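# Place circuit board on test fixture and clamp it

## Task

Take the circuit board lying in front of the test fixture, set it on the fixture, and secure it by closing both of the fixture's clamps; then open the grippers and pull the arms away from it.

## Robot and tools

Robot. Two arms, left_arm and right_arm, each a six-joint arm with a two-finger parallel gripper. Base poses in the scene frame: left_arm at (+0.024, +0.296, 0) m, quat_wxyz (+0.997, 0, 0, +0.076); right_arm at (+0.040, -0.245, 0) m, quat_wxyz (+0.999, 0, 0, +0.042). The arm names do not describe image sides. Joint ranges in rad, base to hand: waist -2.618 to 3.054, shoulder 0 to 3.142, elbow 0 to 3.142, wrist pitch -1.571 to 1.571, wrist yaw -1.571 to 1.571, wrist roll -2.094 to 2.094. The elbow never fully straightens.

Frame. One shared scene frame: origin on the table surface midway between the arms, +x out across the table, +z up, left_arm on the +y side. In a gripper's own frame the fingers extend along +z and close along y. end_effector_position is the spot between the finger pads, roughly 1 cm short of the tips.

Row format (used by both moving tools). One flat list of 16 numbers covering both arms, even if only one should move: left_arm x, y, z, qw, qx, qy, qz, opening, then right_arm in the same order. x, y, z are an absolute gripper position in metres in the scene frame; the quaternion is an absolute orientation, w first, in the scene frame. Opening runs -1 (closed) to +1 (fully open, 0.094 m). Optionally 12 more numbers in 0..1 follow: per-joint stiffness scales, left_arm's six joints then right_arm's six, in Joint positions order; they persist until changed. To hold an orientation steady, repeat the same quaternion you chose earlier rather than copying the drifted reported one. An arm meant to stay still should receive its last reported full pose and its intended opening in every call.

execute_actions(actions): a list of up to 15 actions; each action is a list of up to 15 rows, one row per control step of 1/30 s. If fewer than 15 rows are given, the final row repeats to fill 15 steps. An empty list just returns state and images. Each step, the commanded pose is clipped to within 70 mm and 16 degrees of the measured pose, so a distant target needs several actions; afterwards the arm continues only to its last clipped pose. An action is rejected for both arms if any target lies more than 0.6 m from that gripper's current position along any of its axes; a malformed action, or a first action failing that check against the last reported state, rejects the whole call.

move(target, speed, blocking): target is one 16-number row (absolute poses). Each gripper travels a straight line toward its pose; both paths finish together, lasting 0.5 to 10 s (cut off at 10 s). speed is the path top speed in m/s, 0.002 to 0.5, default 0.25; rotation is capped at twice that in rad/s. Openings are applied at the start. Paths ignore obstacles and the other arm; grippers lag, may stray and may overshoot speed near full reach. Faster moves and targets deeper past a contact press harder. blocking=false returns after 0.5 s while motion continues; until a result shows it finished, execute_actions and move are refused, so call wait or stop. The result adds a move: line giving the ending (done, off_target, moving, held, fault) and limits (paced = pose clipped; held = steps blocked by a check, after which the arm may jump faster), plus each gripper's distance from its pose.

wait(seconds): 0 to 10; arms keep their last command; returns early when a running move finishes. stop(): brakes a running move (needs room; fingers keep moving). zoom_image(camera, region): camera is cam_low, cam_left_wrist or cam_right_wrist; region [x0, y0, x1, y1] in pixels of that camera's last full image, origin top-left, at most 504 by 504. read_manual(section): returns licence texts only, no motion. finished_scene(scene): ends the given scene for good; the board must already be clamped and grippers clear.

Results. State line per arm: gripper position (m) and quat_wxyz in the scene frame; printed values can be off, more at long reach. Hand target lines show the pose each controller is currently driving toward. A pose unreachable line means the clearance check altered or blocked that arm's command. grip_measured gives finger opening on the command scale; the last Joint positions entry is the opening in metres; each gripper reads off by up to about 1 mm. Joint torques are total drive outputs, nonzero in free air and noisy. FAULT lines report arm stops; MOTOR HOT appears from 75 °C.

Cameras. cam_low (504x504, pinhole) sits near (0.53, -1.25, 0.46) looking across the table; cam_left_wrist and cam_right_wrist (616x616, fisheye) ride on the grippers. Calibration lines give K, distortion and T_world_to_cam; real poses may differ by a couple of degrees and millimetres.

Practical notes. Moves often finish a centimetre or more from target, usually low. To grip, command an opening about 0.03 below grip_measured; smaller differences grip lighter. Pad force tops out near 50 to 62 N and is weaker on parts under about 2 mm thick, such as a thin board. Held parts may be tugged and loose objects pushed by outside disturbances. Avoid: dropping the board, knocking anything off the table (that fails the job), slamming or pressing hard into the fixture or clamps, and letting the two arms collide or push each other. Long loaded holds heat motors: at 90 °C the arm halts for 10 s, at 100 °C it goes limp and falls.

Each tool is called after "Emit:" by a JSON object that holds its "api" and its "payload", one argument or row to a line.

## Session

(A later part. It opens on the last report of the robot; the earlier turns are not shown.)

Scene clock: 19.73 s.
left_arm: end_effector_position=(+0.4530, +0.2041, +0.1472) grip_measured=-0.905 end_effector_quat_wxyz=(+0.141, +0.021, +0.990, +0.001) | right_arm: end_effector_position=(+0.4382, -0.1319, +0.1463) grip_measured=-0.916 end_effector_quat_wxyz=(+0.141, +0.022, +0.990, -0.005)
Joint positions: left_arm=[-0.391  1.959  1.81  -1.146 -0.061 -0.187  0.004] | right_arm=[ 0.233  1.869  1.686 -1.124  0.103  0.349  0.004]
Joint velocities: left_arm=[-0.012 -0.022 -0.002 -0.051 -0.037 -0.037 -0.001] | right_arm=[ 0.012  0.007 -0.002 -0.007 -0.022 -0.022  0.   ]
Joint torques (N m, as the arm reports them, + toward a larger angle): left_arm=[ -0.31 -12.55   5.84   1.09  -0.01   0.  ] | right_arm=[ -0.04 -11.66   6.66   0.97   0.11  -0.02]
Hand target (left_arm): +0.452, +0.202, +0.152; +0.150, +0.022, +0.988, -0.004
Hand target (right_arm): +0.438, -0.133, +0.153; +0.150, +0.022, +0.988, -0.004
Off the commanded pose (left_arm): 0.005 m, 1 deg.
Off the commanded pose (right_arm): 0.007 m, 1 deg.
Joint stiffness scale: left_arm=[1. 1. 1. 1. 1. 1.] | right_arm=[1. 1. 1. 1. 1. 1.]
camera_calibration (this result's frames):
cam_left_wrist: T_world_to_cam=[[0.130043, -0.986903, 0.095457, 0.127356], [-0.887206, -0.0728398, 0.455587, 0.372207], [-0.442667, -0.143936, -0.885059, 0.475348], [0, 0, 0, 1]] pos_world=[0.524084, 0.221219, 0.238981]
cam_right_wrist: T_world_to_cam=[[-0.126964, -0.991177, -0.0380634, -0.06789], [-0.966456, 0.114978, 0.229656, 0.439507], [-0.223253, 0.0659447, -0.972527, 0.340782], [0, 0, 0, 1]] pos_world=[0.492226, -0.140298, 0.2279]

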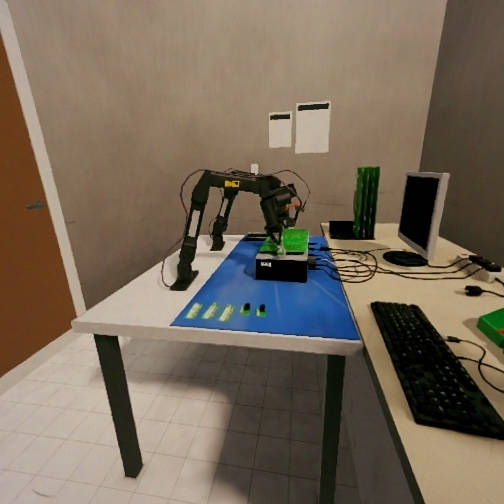

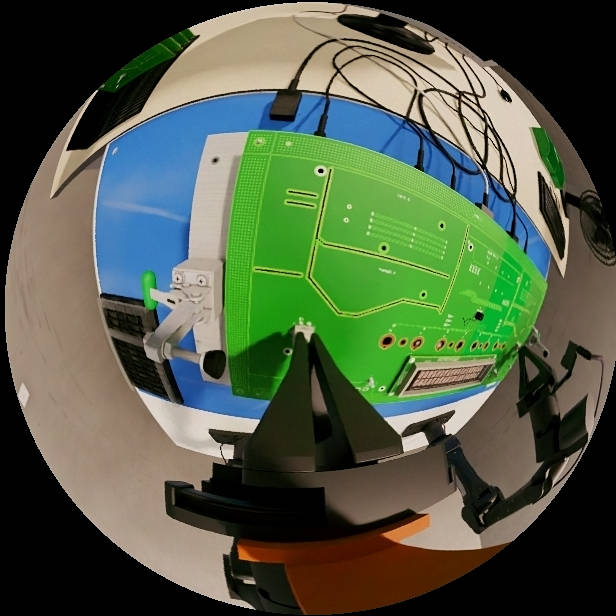

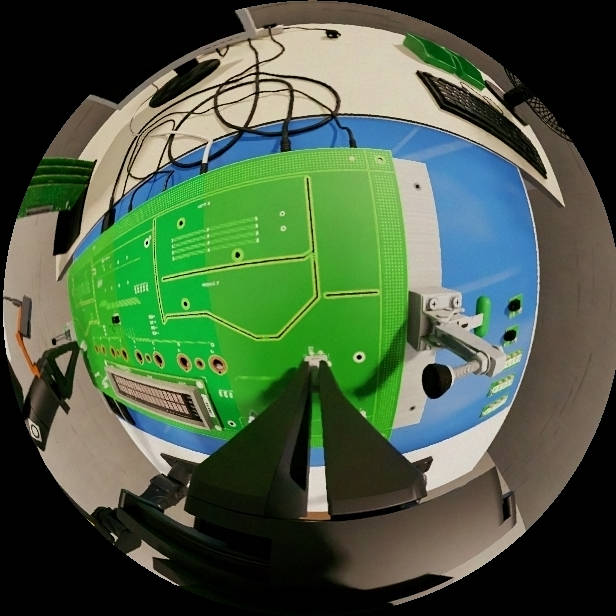

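Emit:
{"api": "execute_actions", "payload": {
  "actions": [
    [[0.453,0.204,0.15,0.15,0.022,0.9884,-0.004,-0.7,0.438,-0.132,0.15,0.15,0.022,0.9884,-0.004,-0.7]],
    [[0.448,0.202,0.185,0.15,0.022,0.9884,-0.004,-0.7,0.433,-0.13,0.185,0.15,0.022,0.9884,-0.004,-0.7]]
  ]
}}

Emit:
{"api": "move", "payload": {
  "target": [0.36,0.24,0.19,0.35,0.12,0.926,-0.07,-1,0.35,-0.16,0.19,0.35,-0.06,0.934,0.035,-1]
}}

Emit:
{"api": "move", "payload": {
  "target": [0.40,0.35,0.15,0.4818,0.2314,0.8345,-0.1336,-1,0.37,-0.26,0.15,0.4957,-0.113,0.8586,0.0653,-1]
}}

Emit:
{"api": "execute_actions", "payload": {
  "actions": [
    [[0.43,0.34,0.115,0.4818,0.2314,0.8345,-0.1336,-1,0.40,-0.25,0.125,0.4957,-0.113,0.8586,0.0653,-1]],
    [[0.449,0.33,0.103,0.4818,0.2314,0.8345,-0.1336,-1,0.426,-0.241,0.118,0.4957,-0.113,0.8586,0.0653,-1]],
    [[0.471,0.309,0.105,0.4818,0.2314,0.8345,-0.1336,-1,0.446,-0.238,0.116,0.4957,-0.113,0.8586,0.0653,-1]]
  ]
}}

Scene clock: 21.07 s.
left_arm: end_effector_position=(+0.4506, +0.2042, +0.1772) grip_measured=-0.702 end_effector_quat_wxyz=(+0.148, +0.021, +0.989, -0.002) | right_arm: end_effector_position=(+0.4353, -0.1312, +0.1779) grip_measured=-0.702 end_effector_quat_wxyz=(+0.146, +0.021, +0.989, -0.003)
Joint positions: left_arm=[-0.391  1.952  1.916 -1.244 -0.059 -0.187  0.014] | right_arm=[ 0.237  1.863  1.801 -1.235  0.103  0.349  0.014]
Joint velocities: left_arm=[ 0.007  0.012 -0.007 -0.081 -0.007 -0.022  0.001] | right_arm=[-0.007 -0.017 -0.012 -0.066  0.022  0.007 -0.   ]
Joint torques (N m, as the arm reports them, + toward a larger angle): left_arm=[ -0.49 -11.17   8.56   0.84  -0.04  -0.03] | right_arm=[  0.82 -10.25   8.29   0.87   0.14   0.07]
Hand target (left_arm): +0.448, +0.202, +0.185; +0.150, +0.022, +0.988, -0.004
Hand target (right_arm): +0.433, -0.130, +0.185; +0.150, +0.022, +0.988, -0.004
Off the commanded pose (left_arm): 0.009 m, 0 deg.
Off the commanded pose (right_arm): 0.008 m, 1 deg.
Joint stiffness scale: left_arm=[1. 1. 1. 1. 1. 1.] | right_arm=[1. 1. 1. 1. 1. 1.]
camera_calibration (this result's frames):
cam_left_wrist: T_world_to_cam=[[0.127929, -0.986403, 0.103167, 0.12441], [-0.893488, -0.0694749, 0.443681, 0.36062], [-0.43048, -0.148938, -0.890227, 0.497245], [0, 0, 0, 1]] pos_world=[0.520348, 0.221831, 0.269825]
cam_right_wrist: T_world_to_cam=[[-0.122773, -0.991518, -0.0426573, -0.0674108], [-0.969168, 0.110531, 0.220221, 0.431674], [-0.213638, 0.0683792, -0.974517, 0.367251], [0, 0, 0, 1]] pos_world=[0.488547, -0.139665, 0.259953]

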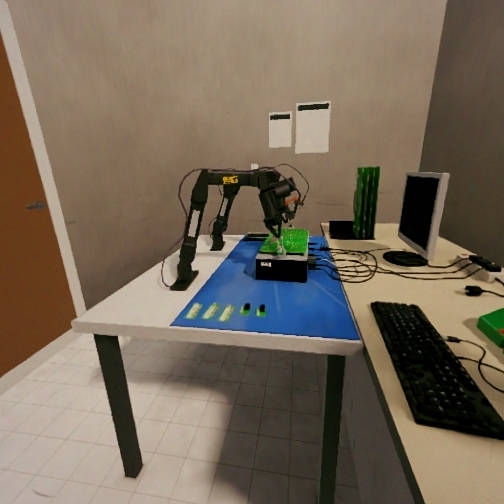

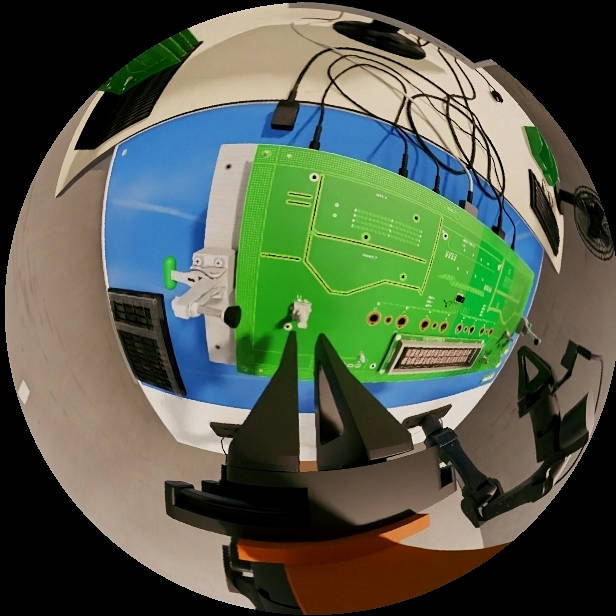

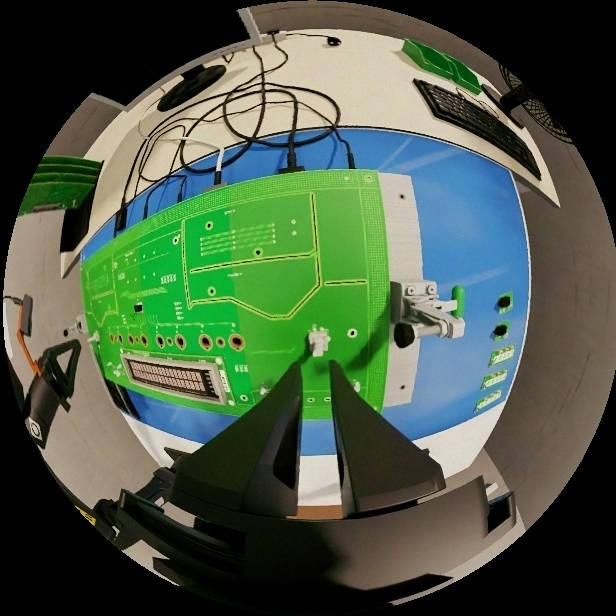

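Scene clock: 22.73 s.
left_arm: end_effector_position=(+0.3622, +0.2380, +0.1902) grip_measured=-0.977 end_effector_quat_wxyz=(+0.346, +0.120, +0.928, -0.071) | right_arm: end_effector_position=(+0.3518, -0.1602, +0.1860) grip_measured=-0.997 end_effector_quat_wxyz=(+0.340, -0.052, +0.938, +0.033)
Joint positions: left_arm=[-0.244  1.224  1.026 -0.666  0.157  0.108  0.001] | right_arm=[ 0.237  1.155  0.981 -0.706  0.109  0.171  0.   ]
Joint velocities: left_arm=[-0.007 -0.007 -0.037  0.051  0.022 -0.051  0.001] | right_arm=[-0.002  0.002  0.002  0.022 -0.066 -0.022 -0.001]
Joint torques (N m, as the arm reports them, + toward a larger angle): left_arm=[ 0.78 -5.33  6.36  1.71  0.14  0.13] | right_arm=[ 0.31 -5.25  6.92  1.71  0.05 -0.04]
Hand target (left_arm): +0.360, +0.240, +0.190; +0.351, +0.123, +0.926, -0.071
Hand target (right_arm): +0.350, -0.159, +0.190; +0.350, -0.058, +0.934, +0.034
Off the commanded pose (left_arm): 0.003 m, 1 deg.
Off the commanded pose (right_arm): 0.004 m, 2 deg.
Joint stiffness scale: left_arm=[1. 1. 1. 1. 1. 1.] | right_arm=[1. 1. 1. 1. 1. 1.]
move: done
camera_calibration (this result's frames):
cam_left_wrist: T_world_to_cam=[[-0.157348, -0.964611, 0.211583, 0.24524], [-0.984384, 0.170326, 0.044462, 0.329969], [-0.0789264, -0.201283, -0.976348, 0.377389], [0, 0, 0, 1]] pos_world=[0.39319, 0.256321, 0.301904]
cam_right_wrist: T_world_to_cam=[[0.0623669, -0.993313, -0.0971552, -0.161331], [-0.982828, -0.0441853, -0.179157, 0.406415], [0.173667, 0.10666, -0.979012, 0.230043], [0, 0, 0, 1]] pos_world=[0.369546, -0.166831, 0.282353]

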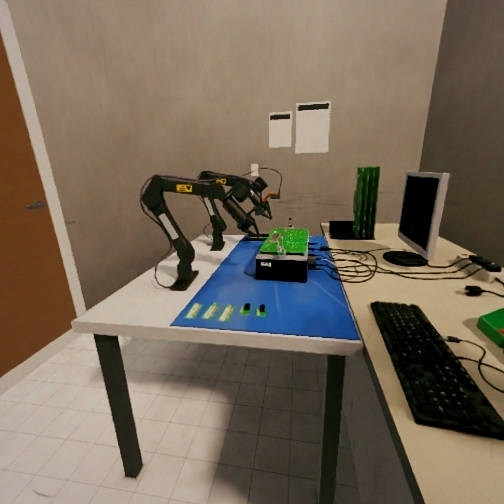

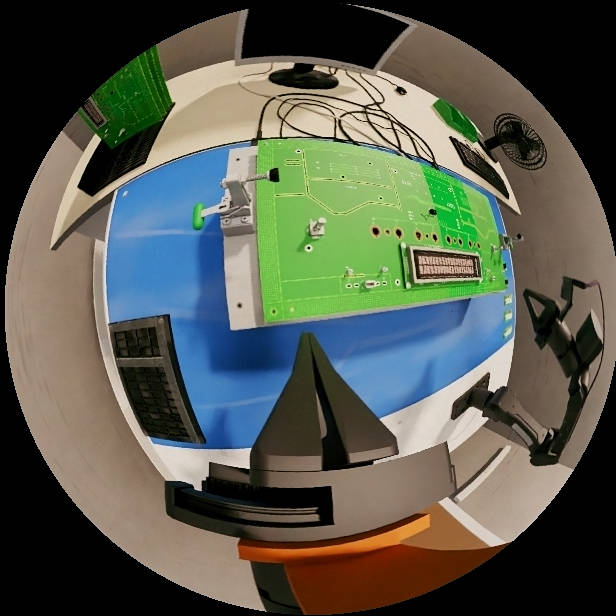

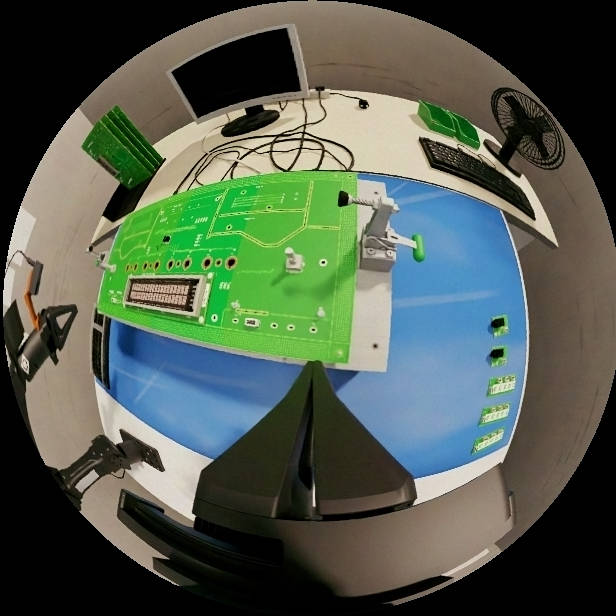

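Scene clock: 24.37 s.
left_arm: end_effector_position=(+0.3986, +0.3490, +0.1497) grip_measured=-0.977 end_effector_quat_wxyz=(+0.480, +0.225, +0.837, -0.134) | right_arm: end_effector_position=(+0.3695, -0.2594, +0.1545) grip_measured=-0.997 end_effector_quat_wxyz=(+0.499, -0.106, +0.858, +0.066)
Joint positions: left_arm=[ 0.341  1.468  0.866 -0.242  0.833  0.684  0.001] | right_arm=[-0.38   1.034  0.538 -0.092 -0.471 -0.286  0.   ]
Joint velocities: left_arm=[-0.007 -0.002 -0.012  0.081  0.066 -0.022  0.   ] | right_arm=[ 0.002 -0.002 -0.002  0.037 -0.081 -0.037 -0.001]
Joint torques (N m, as the arm reports them, + toward a larger angle): left_arm=[ 0.41 -5.31  7.64  1.55  0.48  0.13] | right_arm=[-0.75 -1.23  7.22  1.92 -0.34 -0.04]
Hand target (left_arm): +0.400, +0.349, +0.151; +0.486, +0.230, +0.832, -0.136
Hand target (right_arm): +0.369, -0.260, +0.149; +0.495, -0.109, +0.859, +0.070
Off the commanded pose (left_arm): 0.002 m, 1 deg.
Off the commanded pose (right_arm): 0.005 m, 1 deg.
Joint stiffness scale: left_arm=[1. 1. 1. 1. 1. 1.] | right_arm=[1. 1. 1. 1. 1. 1.]
move: done
camera_calibration (this result's frames):
cam_left_wrist: T_world_to_cam=[[-0.447718, -0.87145, 0.200309, 0.451513], [-0.87894, 0.387728, -0.277726, 0.279062], [0.164359, -0.300403, -0.939545, 0.295089], [0, 0, 0, 1]] pos_world=[0.398928, 0.373916, 0.26431]
cam_right_wrist: T_world_to_cam=[[0.218289, -0.971346, -0.094003, -0.316406], [-0.847655, -0.140994, -0.51147, 0.390095], [0.48356, 0.19133, -0.854144, 0.0948045], [0, 0, 0, 1]] pos_world=[0.35389, -0.270478, 0.250755]

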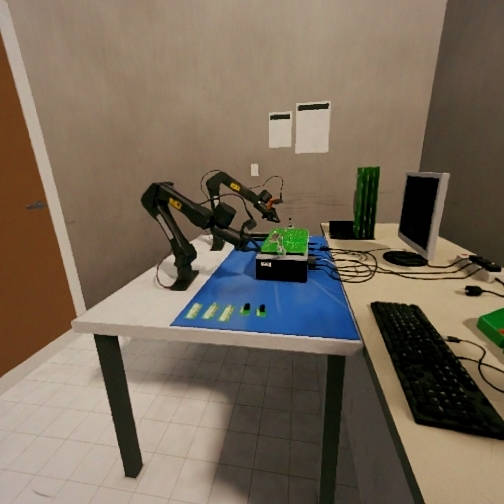

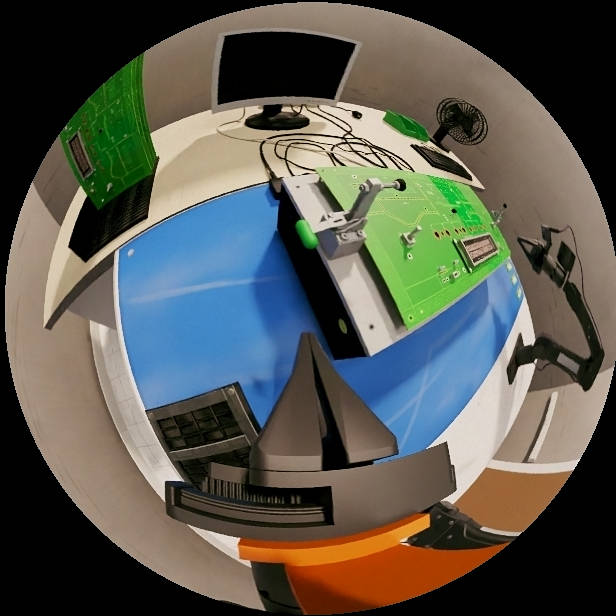

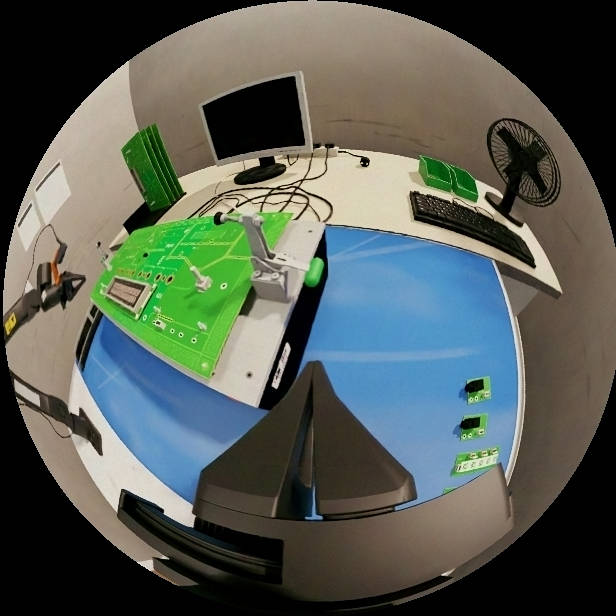

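Scene clock: 25.87 s.
left_arm: end_effector_position=(+0.4619, +0.3053, +0.0973) grip_measured=-0.977 end_effector_quat_wxyz=(+0.472, +0.234, +0.839, -0.138) | right_arm: end_effector_position=(+0.4393, -0.2395, +0.1110) grip_measured=-0.997 end_effector_quat_wxyz=(+0.490, -0.114, +0.862, +0.065)
Joint positions: left_arm=[0.129 1.728 0.885 0.109 0.691 0.508 0.001] | right_arm=[-0.225  1.438  0.61   0.255 -0.345 -0.214  0.   ]
Joint velocities: left_arm=[-0.007  0.017 -0.007  0.051 -0.007 -0.11   0.   ] | right_arm=[-0.012  0.007 -0.017  0.037  0.007  0.022 -0.   ]
Joint torques (N m, as the arm reports them, + toward a larger angle): left_arm=[ 0.26 -7.4   8.96  1.73  0.28 -0.08] | right_arm=[ 0.66 -4.33  9.13  2.   -0.09  0.08]
Hand target (left_arm): +0.470, +0.309, +0.105; +0.481, +0.232, +0.835, -0.133
Hand target (right_arm): +0.446, -0.238, +0.116; +0.496, -0.113, +0.859, +0.065
Off the commanded pose (left_arm): 0.013 m, 1 deg.
Off the commanded pose (right_arm): 0.008 m, 1 deg.
Joint stiffness scale: left_arm=[1. 1. 1. 1. 1. 1.] | right_arm=[1. 1. 1. 1. 1. 1.]
camera_calibration (this result's frames):
cam_left_wrist: T_world_to_cam=[[-0.464312, -0.862345, 0.201928, 0.456973], [-0.873868, 0.408961, -0.262879, 0.326793], [0.144112, -0.298516, -0.943462, 0.231499], [0, 0, 0, 1]] pos_world=[0.464391, 0.329529, 0.212042]
cam_right_wrist: T_world_to_cam=[[0.229194, -0.969449, -0.0873993, -0.321454], [-0.854351, -0.157329, -0.49531, 0.427099], [0.466428, 0.188192, -0.864308, 0.0280233], [0, 0, 0, 1]] pos_world=[0.425497, -0.249712, 0.207673]

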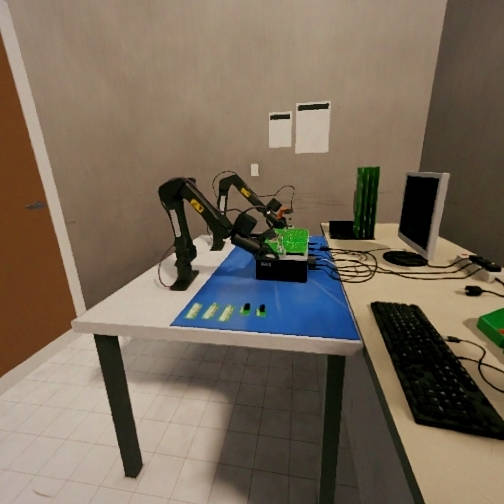

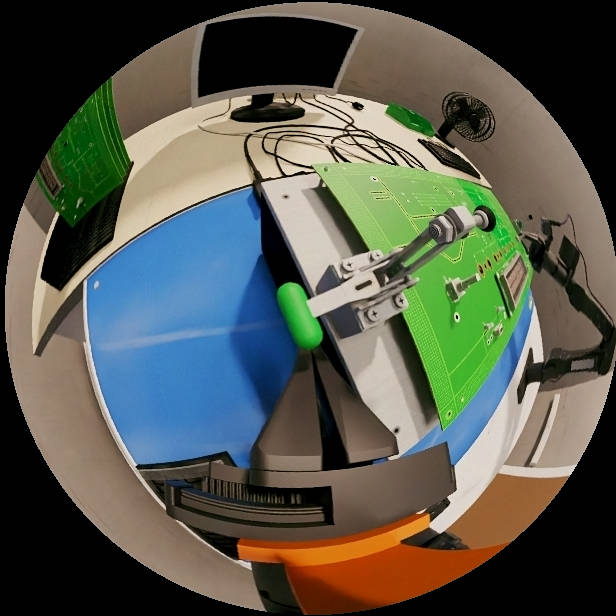

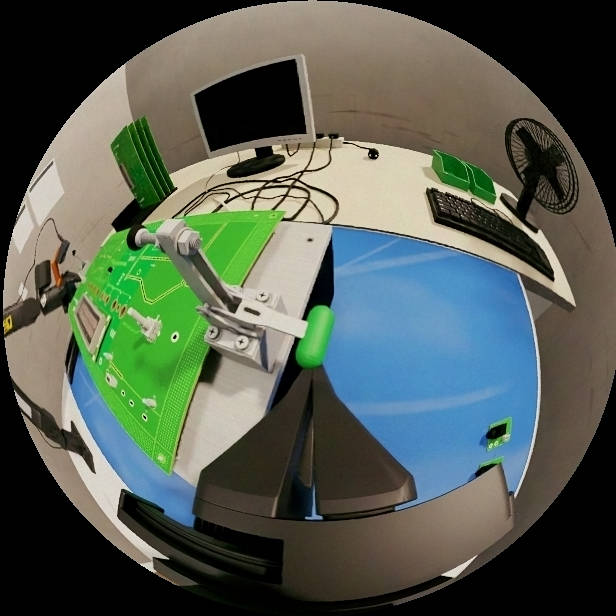

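Emit:
{"api": "execute_actions", "payload": {
  "actions": [
    [[0.479,0.31,0.11,0.4818,0.2314,0.8345,-0.1336,-1,0.456,-0.239,0.117,0.4957,-0.113,0.8586,0.0653,-1]],
    [[0.479,0.31,0.13,0.4818,0.2314,0.8345,-0.1336,-1,0.456,-0.239,0.138,0.4957,-0.113,0.8586,0.0653,-1]],
    [[0.479,0.308,0.15,0.4818,0.2314,0.8345,-0.1336,-1,0.456,-0.236,0.153,0.4957,-0.113,0.8586,0.0653,-1]],
    [[0.479,0.306,0.168,0.4818,0.2314,0.8345,-0.1336,-1,0.457,-0.236,0.172,0.4957,-0.113,0.8586,0.0653,-1]],
    [[0.478,0.298,0.172,0.4818,0.2314,0.8345,-0.1336,-1,0.458,-0.227,0.177,0.4957,-0.113,0.8586,0.0653,-1]],
    [[0.45,0.325,0.175,0.46,0.2,0.857,-0.11,-1,0.42,-0.25,0.175,0.47,-0.09,0.877,0.05,-1]],
    [[0.43,0.31,0.22,0.38,0.13,0.915,-0.03,0,0.41,-0.235,0.22,0.38,-0.05,0.923,-0.02,0]],
    [[0.445,0.275,0.235,0.2557,0.0453,0.9624,0.0781,0.87,0.43,-0.2,0.235,0.2597,0,0.9614,-0.0903,0.87]],
    [[0.468,0.263,0.22,0.2557,0.0453,0.9624,0.0781,0.87,0.452,-0.191,0.22,0.2597,0,0.9614,-0.0903,0.87]]
  ]
}}

Scene clock: 30.57 s.
left_arm: end_effector_position=(+0.4677, +0.2637, +0.2081) grip_measured=+0.868 end_effector_quat_wxyz=(+0.246, +0.050, +0.965, +0.075) | right_arm: end_effector_position=(+0.4496, -0.1898, +0.2114) grip_measured=+0.868 end_effector_quat_wxyz=(+0.250, -0.008, +0.964, -0.087)
Joint positions: left_arm=[-0.304  1.806  1.763 -1.041 -0.194 -0.     0.088] | right_arm=[ 0.167  1.705  1.654 -1.058  0.283  0.168  0.088]
Joint velocities: left_arm=[-0.002 -0.002  0.012 -0.022 -0.022  0.022 -0.001] | right_arm=[-0.022  0.002 -0.007  0.11   0.037  0.051  0.   ]
Joint torques (N m, as the arm reports them, + toward a larger angle): left_arm=[ -0.55 -10.17   9.2    1.15  -0.23  -0.11] | right_arm=[ 0.09 -8.53  9.37  1.17  0.3   0.12]
Hand target (left_arm): +0.468, +0.263, +0.220; +0.256, +0.045, +0.963, +0.078
Hand target (right_arm): +0.452, -0.191, +0.220; +0.260, -0.000, +0.961, -0.090
Off the commanded pose (left_arm): 0.012 m, 1 deg.
Off the commanded pose (right_arm): 0.009 m, 2 deg.
Joint stiffness scale: left_arm=[1. 1. 1. 1. 1. 1.] | right_arm=[1. 1. 1. 1. 1. 1.]
camera_calibration (this result's frames):
cam_left_wrist: T_world_to_cam=[[0.0856567, -0.995798, -0.0324055, 0.228249], [-0.966906, -0.0909289, 0.238378, 0.449027], [-0.240322, 0.0109144, -0.970632, 0.426633], [0, 0, 0, 1]] pos_world=[0.517145, 0.263463, 0.314462]
cam_right_wrist: T_world_to_cam=[[-0.0981459, -0.988803, 0.112412, -0.16564], [-0.995163, 0.0979992, -0.00684379, 0.50186], [-0.00424911, -0.11254, -0.993638, 0.282551], [0, 0, 0, 1]] pos_world=[0.484376, -0.181169, 0.302808]

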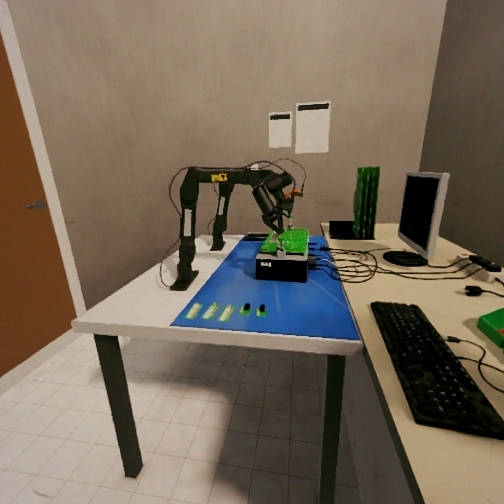

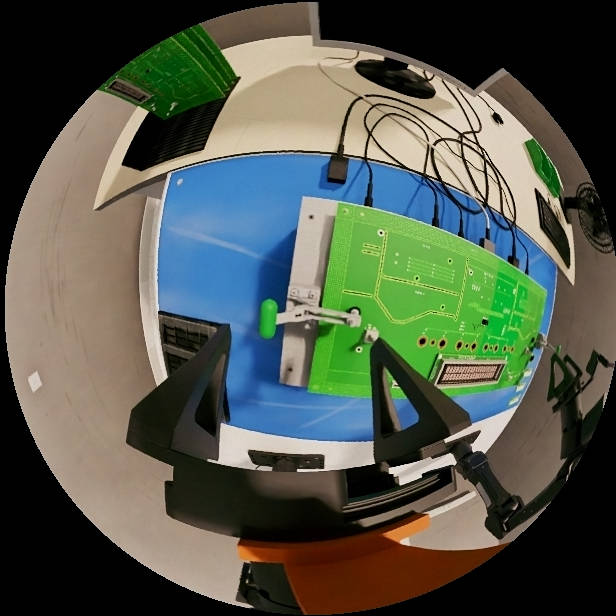

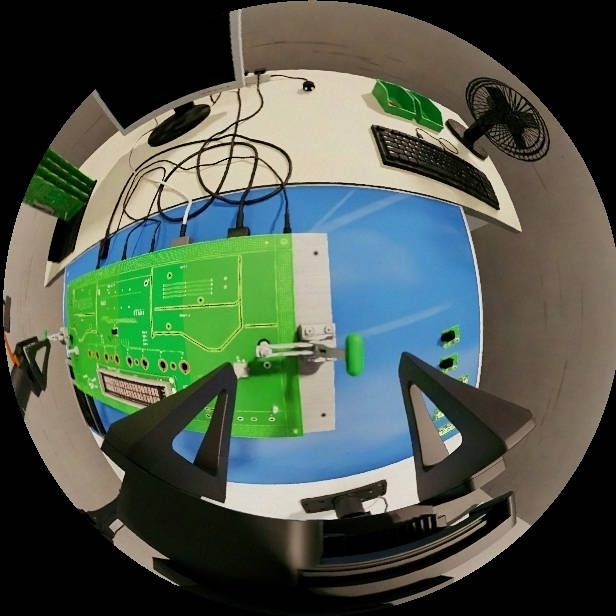

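Emit:
{"api": "execute_actions", "payload": {
  "actions": [
    [[0.477,0.258,0.19,0.2557,0.0453,0.9624,0.0781,0.87,0.461,-0.191,0.19,0.2597,0,0.9614,-0.0903,0.87]],
    [[0.48,0.258,0.168,0.2557,0.0453,0.9624,0.0781,0.87,0.463,-0.191,0.168,0.2597,0,0.9614,-0.0903,0.87]],
    [[0.48,0.258,0.153,0.2557,0.0453,0.9624,0.0781,0.83,0.463,-0.191,0.152,0.2597,0,0.9614,-0.0903,0.83]]
  ]
}}

Scene clock: 32.17 s.
left_arm: end_effector_position=(+0.4795, +0.2592, +0.1552) grip_measured=+0.832 end_effector_quat_wxyz=(+0.254, +0.048, +0.963, +0.076) | right_arm: end_effector_position=(+0.4606, -0.1873, +0.1535) grip_measured=+0.832 end_effector_quat_wxyz=(+0.257, -0.006, +0.962, -0.086)
Joint positions: left_arm=[-0.313  1.824  1.567 -0.814 -0.201 -0.01   0.086] | right_arm=[ 0.167  1.72   1.433 -0.807  0.285  0.169  0.086]
Joint velocities: left_arm=[-0.027 -0.017  0.017 -0.037  0.051 -0.037 -0.   ] | right_arm=[ 0.002 -0.002 -0.012 -0.022  0.022 -0.022 -0.   ]
Joint torques (N m, as the arm reports them, + toward a larger angle): left_arm=[-0.52 -9.89  6.5   1.41 -0.22 -0.09] | right_arm=[-0.54 -8.35  7.15  1.37  0.26  0.03]
Hand target (left_arm): +0.480, +0.258, +0.153; +0.256, +0.045, +0.963, +0.078
Hand target (right_arm): +0.463, -0.191, +0.152; +0.260, +0.000, +0.961, -0.090
Off the commanded pose (left_arm): 0.002 m, 0 deg.
Off the commanded pose (right_arm): 0.005 m, 1 deg.
Joint stiffness scale: left_arm=[1. 1. 1. 1. 1. 1.] | right_arm=[1. 1. 1. 1. 1. 1.]
camera_calibration (this result's frames):
cam_left_wrist: T_world_to_cam=[[0.0893516, -0.995535, -0.0304317, 0.218809], [-0.970162, -0.0939073, 0.223535, 0.477332], [-0.225394, 0.00955052, -0.974221, 0.371929], [0, 0, 0, 1]] pos_world=[0.527369, 0.259104, 0.262299]
cam_right_wrist: T_world_to_cam=[[-0.101377, -0.98894, 0.108259, -0.153468], [-0.994785, 0.0995453, -0.0222033, 0.514696], [0.0111811, -0.109945, -0.993875, 0.218734], [0, 0, 0, 1]] pos_world=[0.494008, -0.178958, 0.245437]

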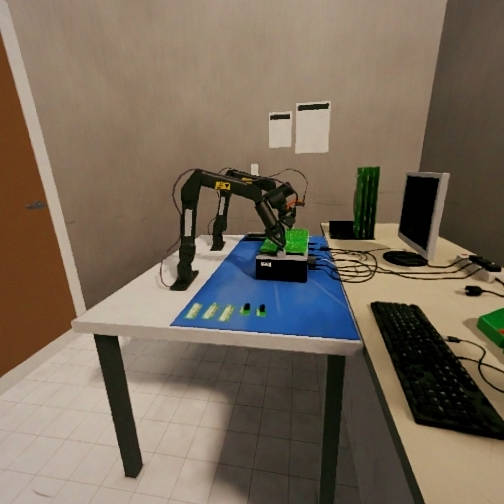

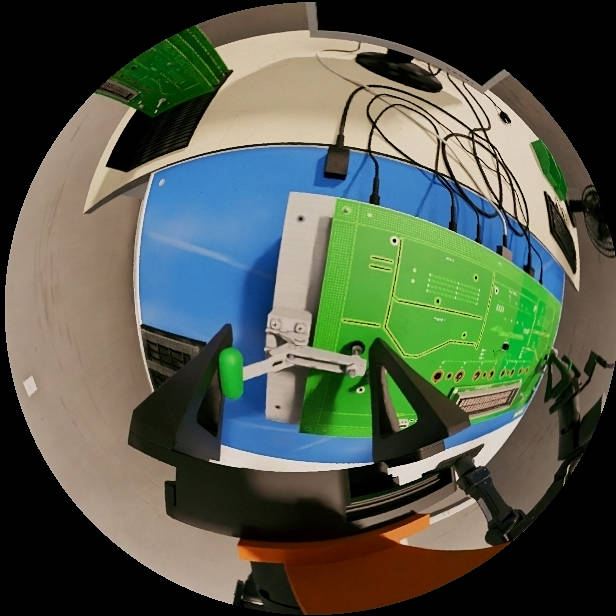

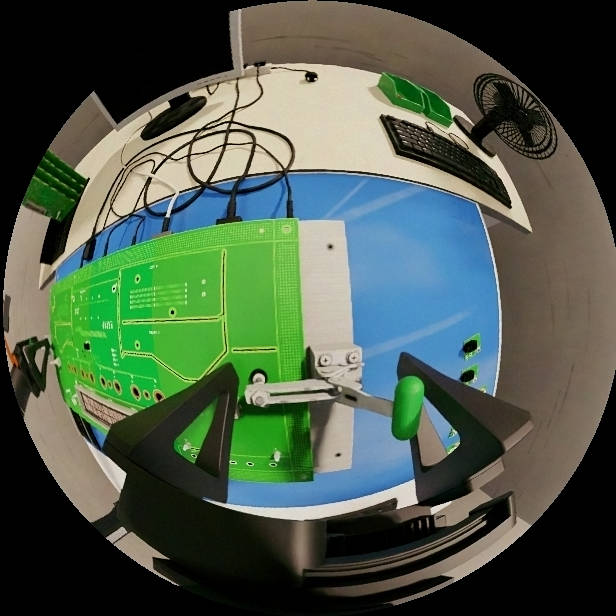

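Emit:
{"api": "execute_actions", "payload": {
  "actions": [
    [[0.48,0.258,0.149,0.2557,0.0453,0.9624,0.0781,0.66,0.463,-0.188,0.151,0.2597,0,0.9614,-0.0903,0.66]],
    [[0.48,0.254,0.149,0.2557,0.0453,0.9624,0.0781,0.52,0.463,-0.184,0.151,0.2597,0,0.9614,-0.0903,0.52]],
    [[0.48,0.243,0.147,0.2557,0.0453,0.9624,0.0781,0.4,0.464,-0.173,0.148,0.2597,0,0.9614,-0.0903,0.4]],
    [[0.479,0.233,0.143,0.2557,0.0453,0.9624,0.0781,0.3,0.465,-0.163,0.143,0.2597,0,0.9614,-0.0903,0.3]],
    [[0.479,0.228,0.14,0.2557,0.0453,0.9624,0.0781,0.2,0.465,-0.158,0.14,0.2597,0,0.9614,-0.0903,0.2]]
  ]
}}

Scene clock: 34.80 s.
left_arm: end_effector_position=(+0.4840, +0.2540, +0.1651) grip_measured=+0.205 end_effector_quat_wxyz=(+0.282, +0.017, +0.953, +0.107) | right_arm: end_effector_position=(+0.4653, -0.1814, +0.1614) grip_measured=+0.205 end_effector_quat_wxyz=(+0.285, +0.026, +0.951, -0.114)
Joint positions: left_arm=[-0.363  1.814  1.56  -0.779 -0.308 -0.089  0.057] | right_arm=[ 0.22   1.726  1.44  -0.787  0.393  0.259  0.057]
Joint velocities: left_arm=[-0.007  0.007  0.012 -0.022 -0.007  0.022 -0.001] | right_arm=[ 0.007 -0.012  0.012 -0.007 -0.037 -0.037 -0.   ]
Joint torques (N m, as the arm reports them, + toward a larger angle): left_arm=[-3.01 -7.32  5.48  1.38  0.45 -0.01] | right_arm=[ 2.57 -4.86  7.64  1.32 -0.39 -0.02]
Hand target (left_arm): +0.477, +0.229, +0.141; +0.255, +0.044, +0.963, +0.079
Hand target (right_arm): +0.463, -0.159, +0.141; +0.260, +0.000, +0.961, -0.091
Off the commanded pose (left_arm): 0.037 m, 6 deg.
Off the commanded pose (right_arm): 0.032 m, 5 deg.
Joint stiffness scale: left_arm=[1. 1. 1. 1. 1. 1.] | right_arm=[1. 1. 1. 1. 1. 1.]
camera_calibration (this result's frames):
cam_left_wrist: T_world_to_cam=[[0.161255, -0.984722, -0.0657191, 0.181908], [-0.973512, -0.169648, 0.153274, 0.511429], [-0.162081, 0.0392622, -0.985996, 0.346439], [0, 0, 0, 1]] pos_world=[0.5247, 0.25229, 0.275154]
cam_right_wrist: T_world_to_cam=[[-0.180676, -0.973785, 0.138201, -0.113173], [-0.981391, 0.169204, -0.0907822, 0.536422], [0.0650182, -0.152031, -0.986235, 0.19326], [0, 0, 0, 1]] pos_world=[0.493426, -0.171589, 0.254938]

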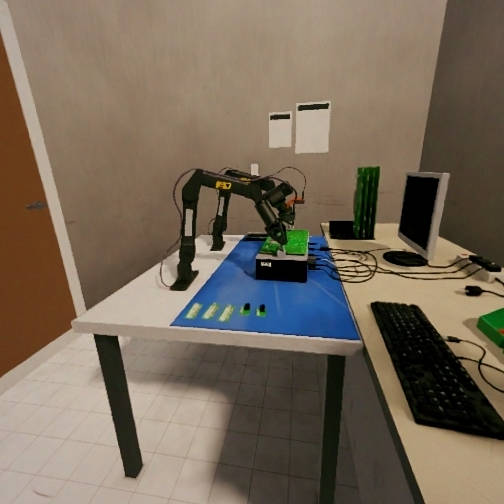

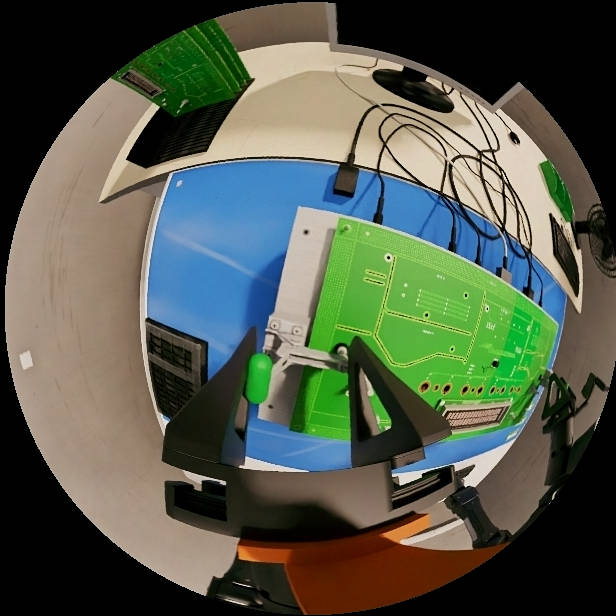

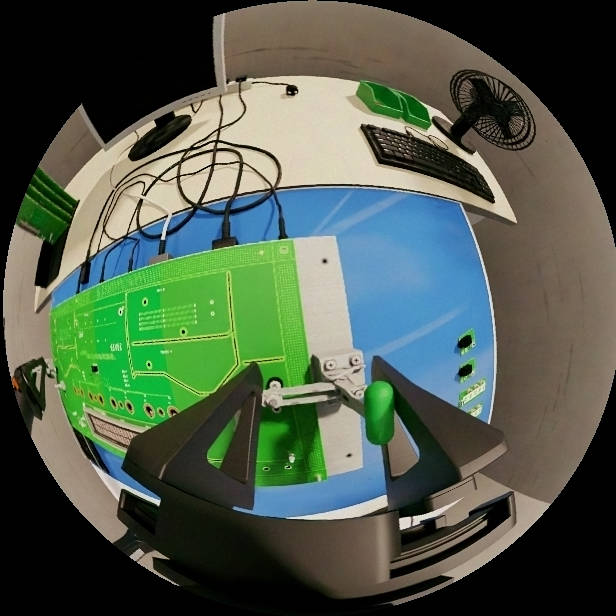

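Emit:
{"api": "execute_actions", "payload": {
  "actions": [
    [[0.475,0.215,0.14,0.2557,0.0453,0.9624,0.0781,0.12,0.465,-0.155,0.143,0.2597,0,0.9614,-0.0903,0.12]]
  ]
}}

Scene clock: 35.37 s.
left_arm: end_effector_position=(+0.4853, +0.2554, +0.1655) grip_measured=+0.124 end_effector_quat_wxyz=(+0.288, -0.002, +0.950, +0.125) | right_arm: end_effector_position=(+0.4658, -0.1796, +0.1608) grip_measured=+0.125 end_effector_quat_wxyz=(+0.284, +0.028, +0.951, -0.118)
Joint positions: left_arm=[-0.38   1.821  1.56  -0.773 -0.363 -0.131  0.053] | right_arm=[ 0.228  1.735  1.448 -0.794  0.404  0.27   0.053]
Joint velocities: left_arm=[ 0.002 -0.002 -0.002 -0.022 -0.022 -0.095 -0.001] | right_arm=[ 0.002  0.002 -0.022 -0.007 -0.051  0.022 -0.   ]
Joint torques (N m, as the arm reports them, + toward a larger angle): left_arm=[-4.62 -8.19  5.54  1.22  0.78  0.14] | right_arm=[ 2.6  -5.41  8.37  1.21 -0.46 -0.06]
Hand target (left_arm): +0.472, +0.217, +0.142; +0.255, +0.044, +0.963, +0.080
Hand target (right_arm): +0.464, -0.156, +0.144; +0.260, +0.000, +0.961, -0.091
Off the commanded pose (left_arm): 0.049 m, 9 deg.
Off the commanded pose (right_arm): 0.030 m, 5 deg.
Joint stiffness scale: left_arm=[1. 1. 1. 1. 1. 1.] | right_arm=[1. 1. 1. 1. 1. 1.]
camera_calibration (this result's frames):
cam_left_wrist: T_world_to_cam=[[0.207586, -0.974474, -0.085489, 0.161247], [-0.967243, -0.217526, 0.130859, 0.525725], [-0.146115, 0.0555241, -0.987708, 0.335321], [0, 0, 0, 1]] pos_world=[0.524026, 0.252872, 0.276188]
cam_right_wrist: T_world_to_cam=[[-0.186451, -0.971912, 0.143607, -0.109153], [-0.980447, 0.174707, -0.0905645, 0.537112], [0.0629316, -0.157685, -0.985482, 0.192755], [0, 0, 0, 1]] pos_world=[0.494127, -0.16953, 0.254275]

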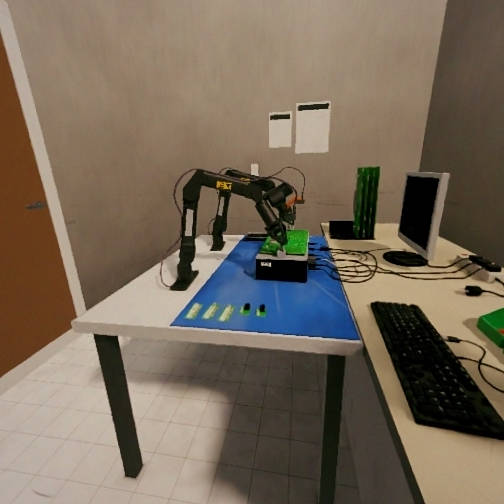

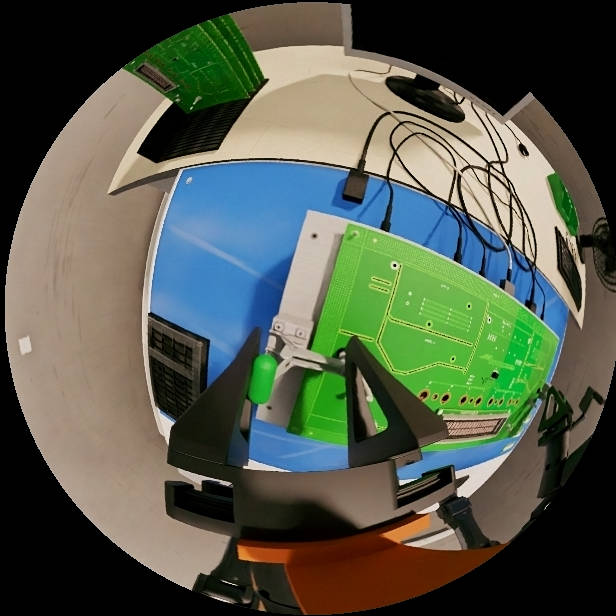

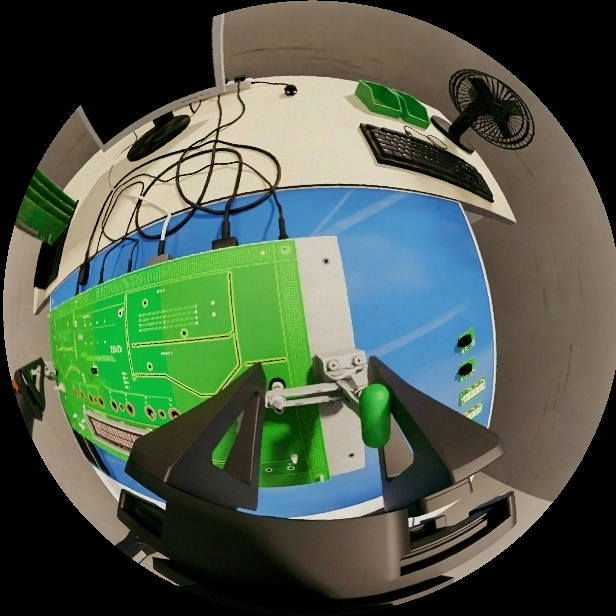

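Emit:
{"api": "execute_actions", "payload": {
  "actions": [
    [[0.477,0.235,0.16,0.2557,0.0453,0.9624,0.0781,0.45,0.465,-0.155,0.148,0.2597,0,0.9614,-0.0903,0.06]],
    [[0.476,0.255,0.157,0.2557,0.0453,0.9624,0.0781,0.78,0.465,-0.178,0.16,0.2597,0,0.9614,-0.0903,0.08]],
    [[0.475,0.257,0.146,0.2557,0.0453,0.9624,0.0781,0.78,0.464,-0.184,0.165,0.2597,0,0.9614,-0.0903,0.45]]
  ]
}}

Scene clock: 36.97 s.
left_arm: end_effector_position=(+0.4779, +0.2550, +0.1479) grip_measured=+0.778 end_effector_quat_wxyz=(+0.258, +0.042, +0.962, +0.079) | right_arm: end_effector_position=(+0.4618, -0.1819, +0.1561) grip_measured=+0.448 end_effector_quat_wxyz=(+0.253, +0.000, +0.963, -0.091)
Joint positions: left_arm=[-0.33   1.817  1.526 -0.776 -0.22  -0.033  0.084] | right_arm=[ 0.187  1.741  1.472 -0.842  0.305  0.2    0.068]
Joint velocities: left_arm=[-0.007 -0.007  0.007 -0.022  0.051  0.007  0.001] | right_arm=[ 0.002 -0.017  0.012  0.051  0.007 -0.051 -0.   ]
Joint torques (N m, as the arm reports them, + toward a larger angle): left_arm=[  0.51 -10.71   5.98   1.37  -0.08   0.13] | right_arm=[-0.64 -9.5   9.43  1.09  0.23 -0.08]
Hand target (left_arm): +0.475, +0.257, +0.146; +0.256, +0.045, +0.963, +0.078
Hand target (right_arm): +0.464, -0.184, +0.165; +0.260, +0.000, +0.961, -0.090
Off the commanded pose (left_arm): 0.004 m, 0 deg.
Off the commanded pose (right_arm): 0.009 m, 1 deg.
Joint stiffness scale: left_arm=[1. 1. 1. 1. 1. 1.] | right_arm=[1. 1. 1. 1. 1. 1.]
camera_calibration (this result's frames):
cam_left_wrist: T_world_to_cam=[[0.1011, -0.994302, -0.0337919, 0.209165], [-0.97106, -0.10601, 0.214018, 0.481883], [-0.216381, 0.0111767, -0.976245, 0.360116], [0, 0, 0, 1]] pos_world=[0.524713, 0.255033, 0.255498]
cam_right_wrist: T_world_to_cam=[[-0.116066, -0.98648, 0.115698, -0.142219], [-0.993239, 0.114996, -0.0159025, 0.516462], [0.00238266, -0.116761, -0.993157, 0.224663], [0, 0, 0, 1]] pos_world=[0.495928, -0.173456, 0.247794]

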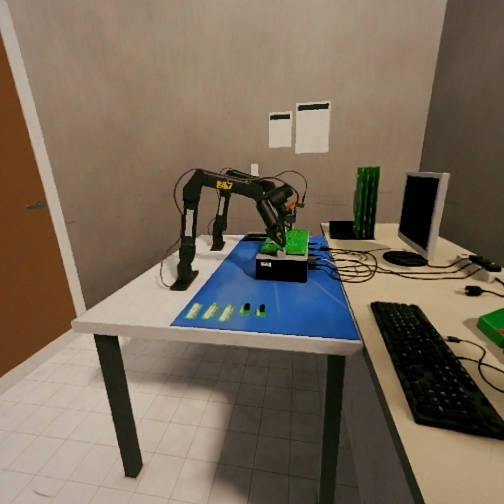

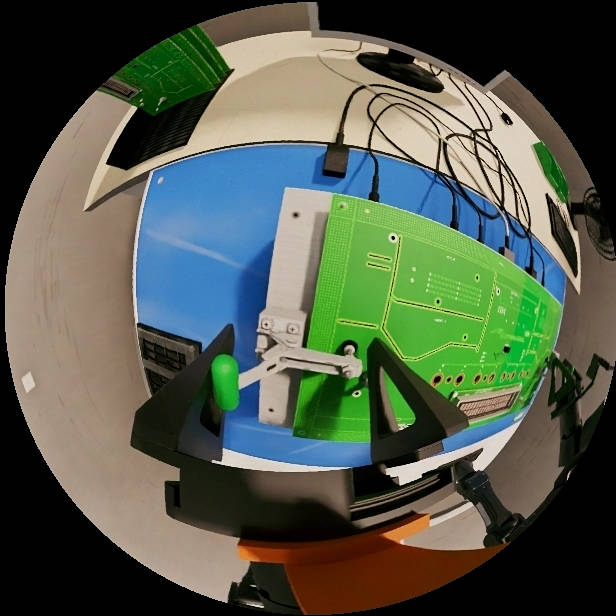

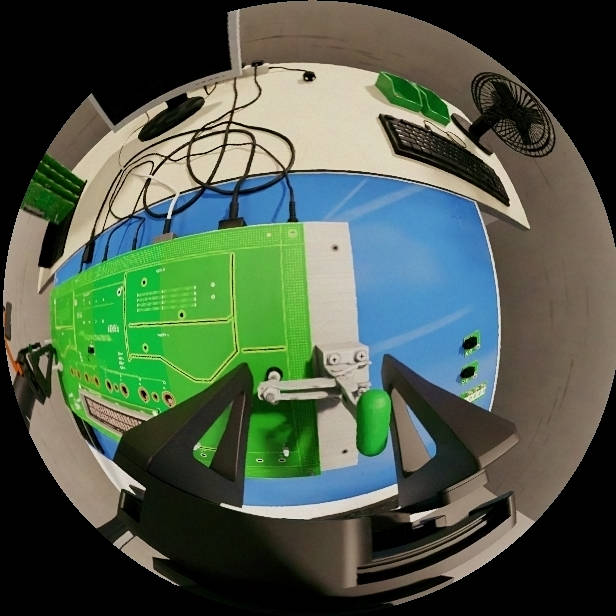

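Right locked; give it the top push while left squeezes.

Emit:
{"api": "execute_actions", "payload": {
  "actions": [
    [[0.475,0.257,0.146,0.2557,0.0453,0.9624,0.0781,0.62,0.457,-0.184,0.19,0.2597,0,0.9614,-0.0903,0.45]],
    [[0.475,0.254,0.146,0.2557,0.0453,0.9624,0.0781,0.5,0.459,-0.157,0.19,0.2597,0,0.9614,-0.0903,0.45]],
    [[0.475,0.246,0.146,0.2557,0.0453,0.9624,0.0781,0.4,0.46,-0.135,0.19,0.2597,0,0.9614,-0.0903,0.45]],
    [[0.474,0.238,0.146,0.2557,0.0453,0.9624,0.0781,0.3,0.459,-0.16,0.19,0.2597,0,0.9614,-0.0903,0.45]],
    [[0.474,0.232,0.143,0.2557,0.0453,0.9624,0.0781,0.2,0.458,-0.182,0.195,0.2597,0,0.9614,-0.0903,0.45]]
  ]
}}

Scene clock: 39.57 s.
left_arm: end_effector_position=(+0.4787, +0.2495, +0.1540) grip_measured=+0.205 end_effector_quat_wxyz=(+0.270, +0.033, +0.958, +0.094) | right_arm: end_effector_position=(+0.4595, -0.1822, +0.1886) grip_measured=+0.449 end_effector_quat_wxyz=(+0.250, +0.004, +0.964, -0.094)
Joint positions: left_arm=[-0.361  1.81   1.526 -0.767 -0.27  -0.068  0.057] | right_arm=[ 0.19   1.745  1.609 -0.985  0.311  0.211  0.068]
Joint velocities: left_arm=[-0.012 -0.002 -0.007 -0.066 -0.066  0.037  0.   ] | right_arm=[-0.002 -0.002  0.002  0.095 -0.051  0.007 -0.   ]
Joint torques (N m, as the arm reports them, + toward a larger angle): left_arm=[-2.58 -8.46  7.    1.22  0.1  -0.17] | right_arm=[  0.08 -10.9    6.49   1.36   0.19  -0.08]
Hand target (left_arm): +0.473, +0.233, +0.143; +0.255, +0.045, +0.963, +0.079
Hand target (right_arm): +0.458, -0.182, +0.195; +0.259, +0.000, +0.962, -0.090
Off the commanded pose (left_arm): 0.021 m, 3 deg.
Off the commanded pose (right_arm): 0.007 m, 1 deg.
Joint stiffness scale: left_arm=[1. 1. 1. 1. 1. 1.] | right_arm=[1. 1. 1. 1. 1. 1.]
camera_calibration (this result's frames):
cam_left_wrist: T_world_to_cam=[[0.12614, -0.99062, -0.0525352, 0.193781], [-0.973954, -0.133729, 0.18311, 0.493832], [-0.188418, 0.0280694, -0.981688, 0.349502], [0, 0, 0, 1]] pos_world=[0.522379, 0.248193, 0.262856]
cam_right_wrist: T_world_to_cam=[[-0.124451, -0.98505, 0.119112, -0.143039], [-0.992215, 0.124106, -0.0103432, 0.514887], [-0.00459383, -0.119472, -0.992827, 0.259487], [0, 0, 0, 1]] pos_world=[0.49427, -0.173799, 0.279989]

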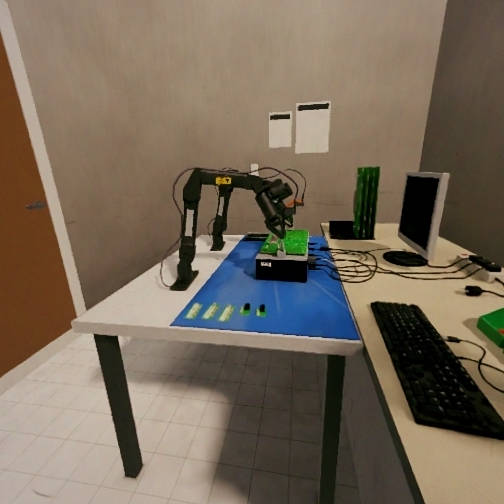

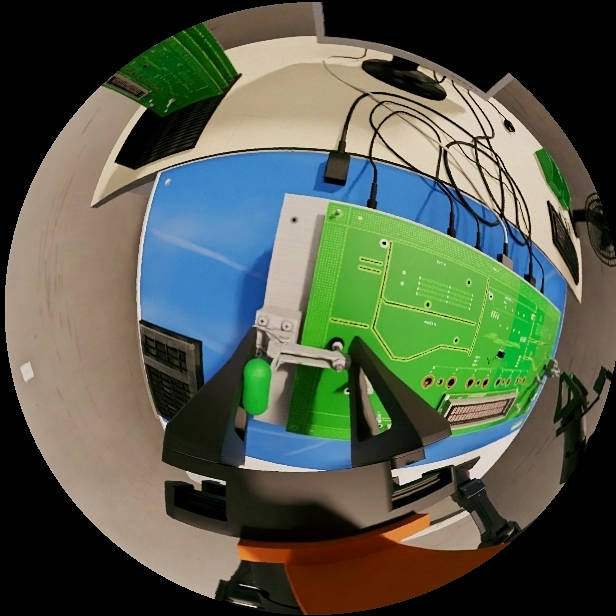

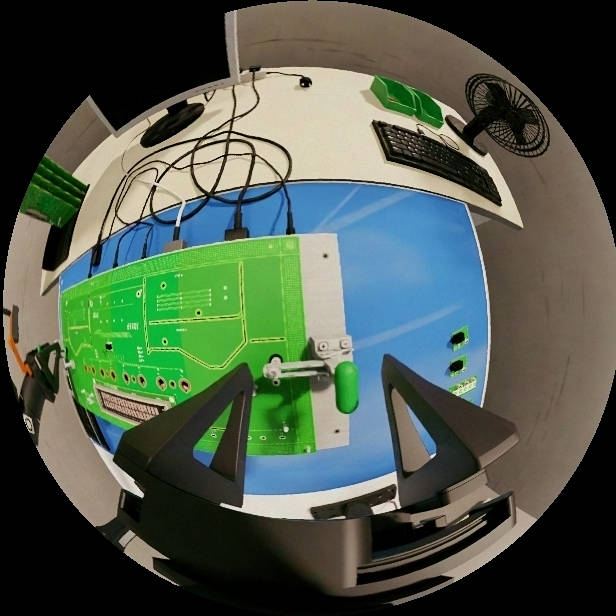

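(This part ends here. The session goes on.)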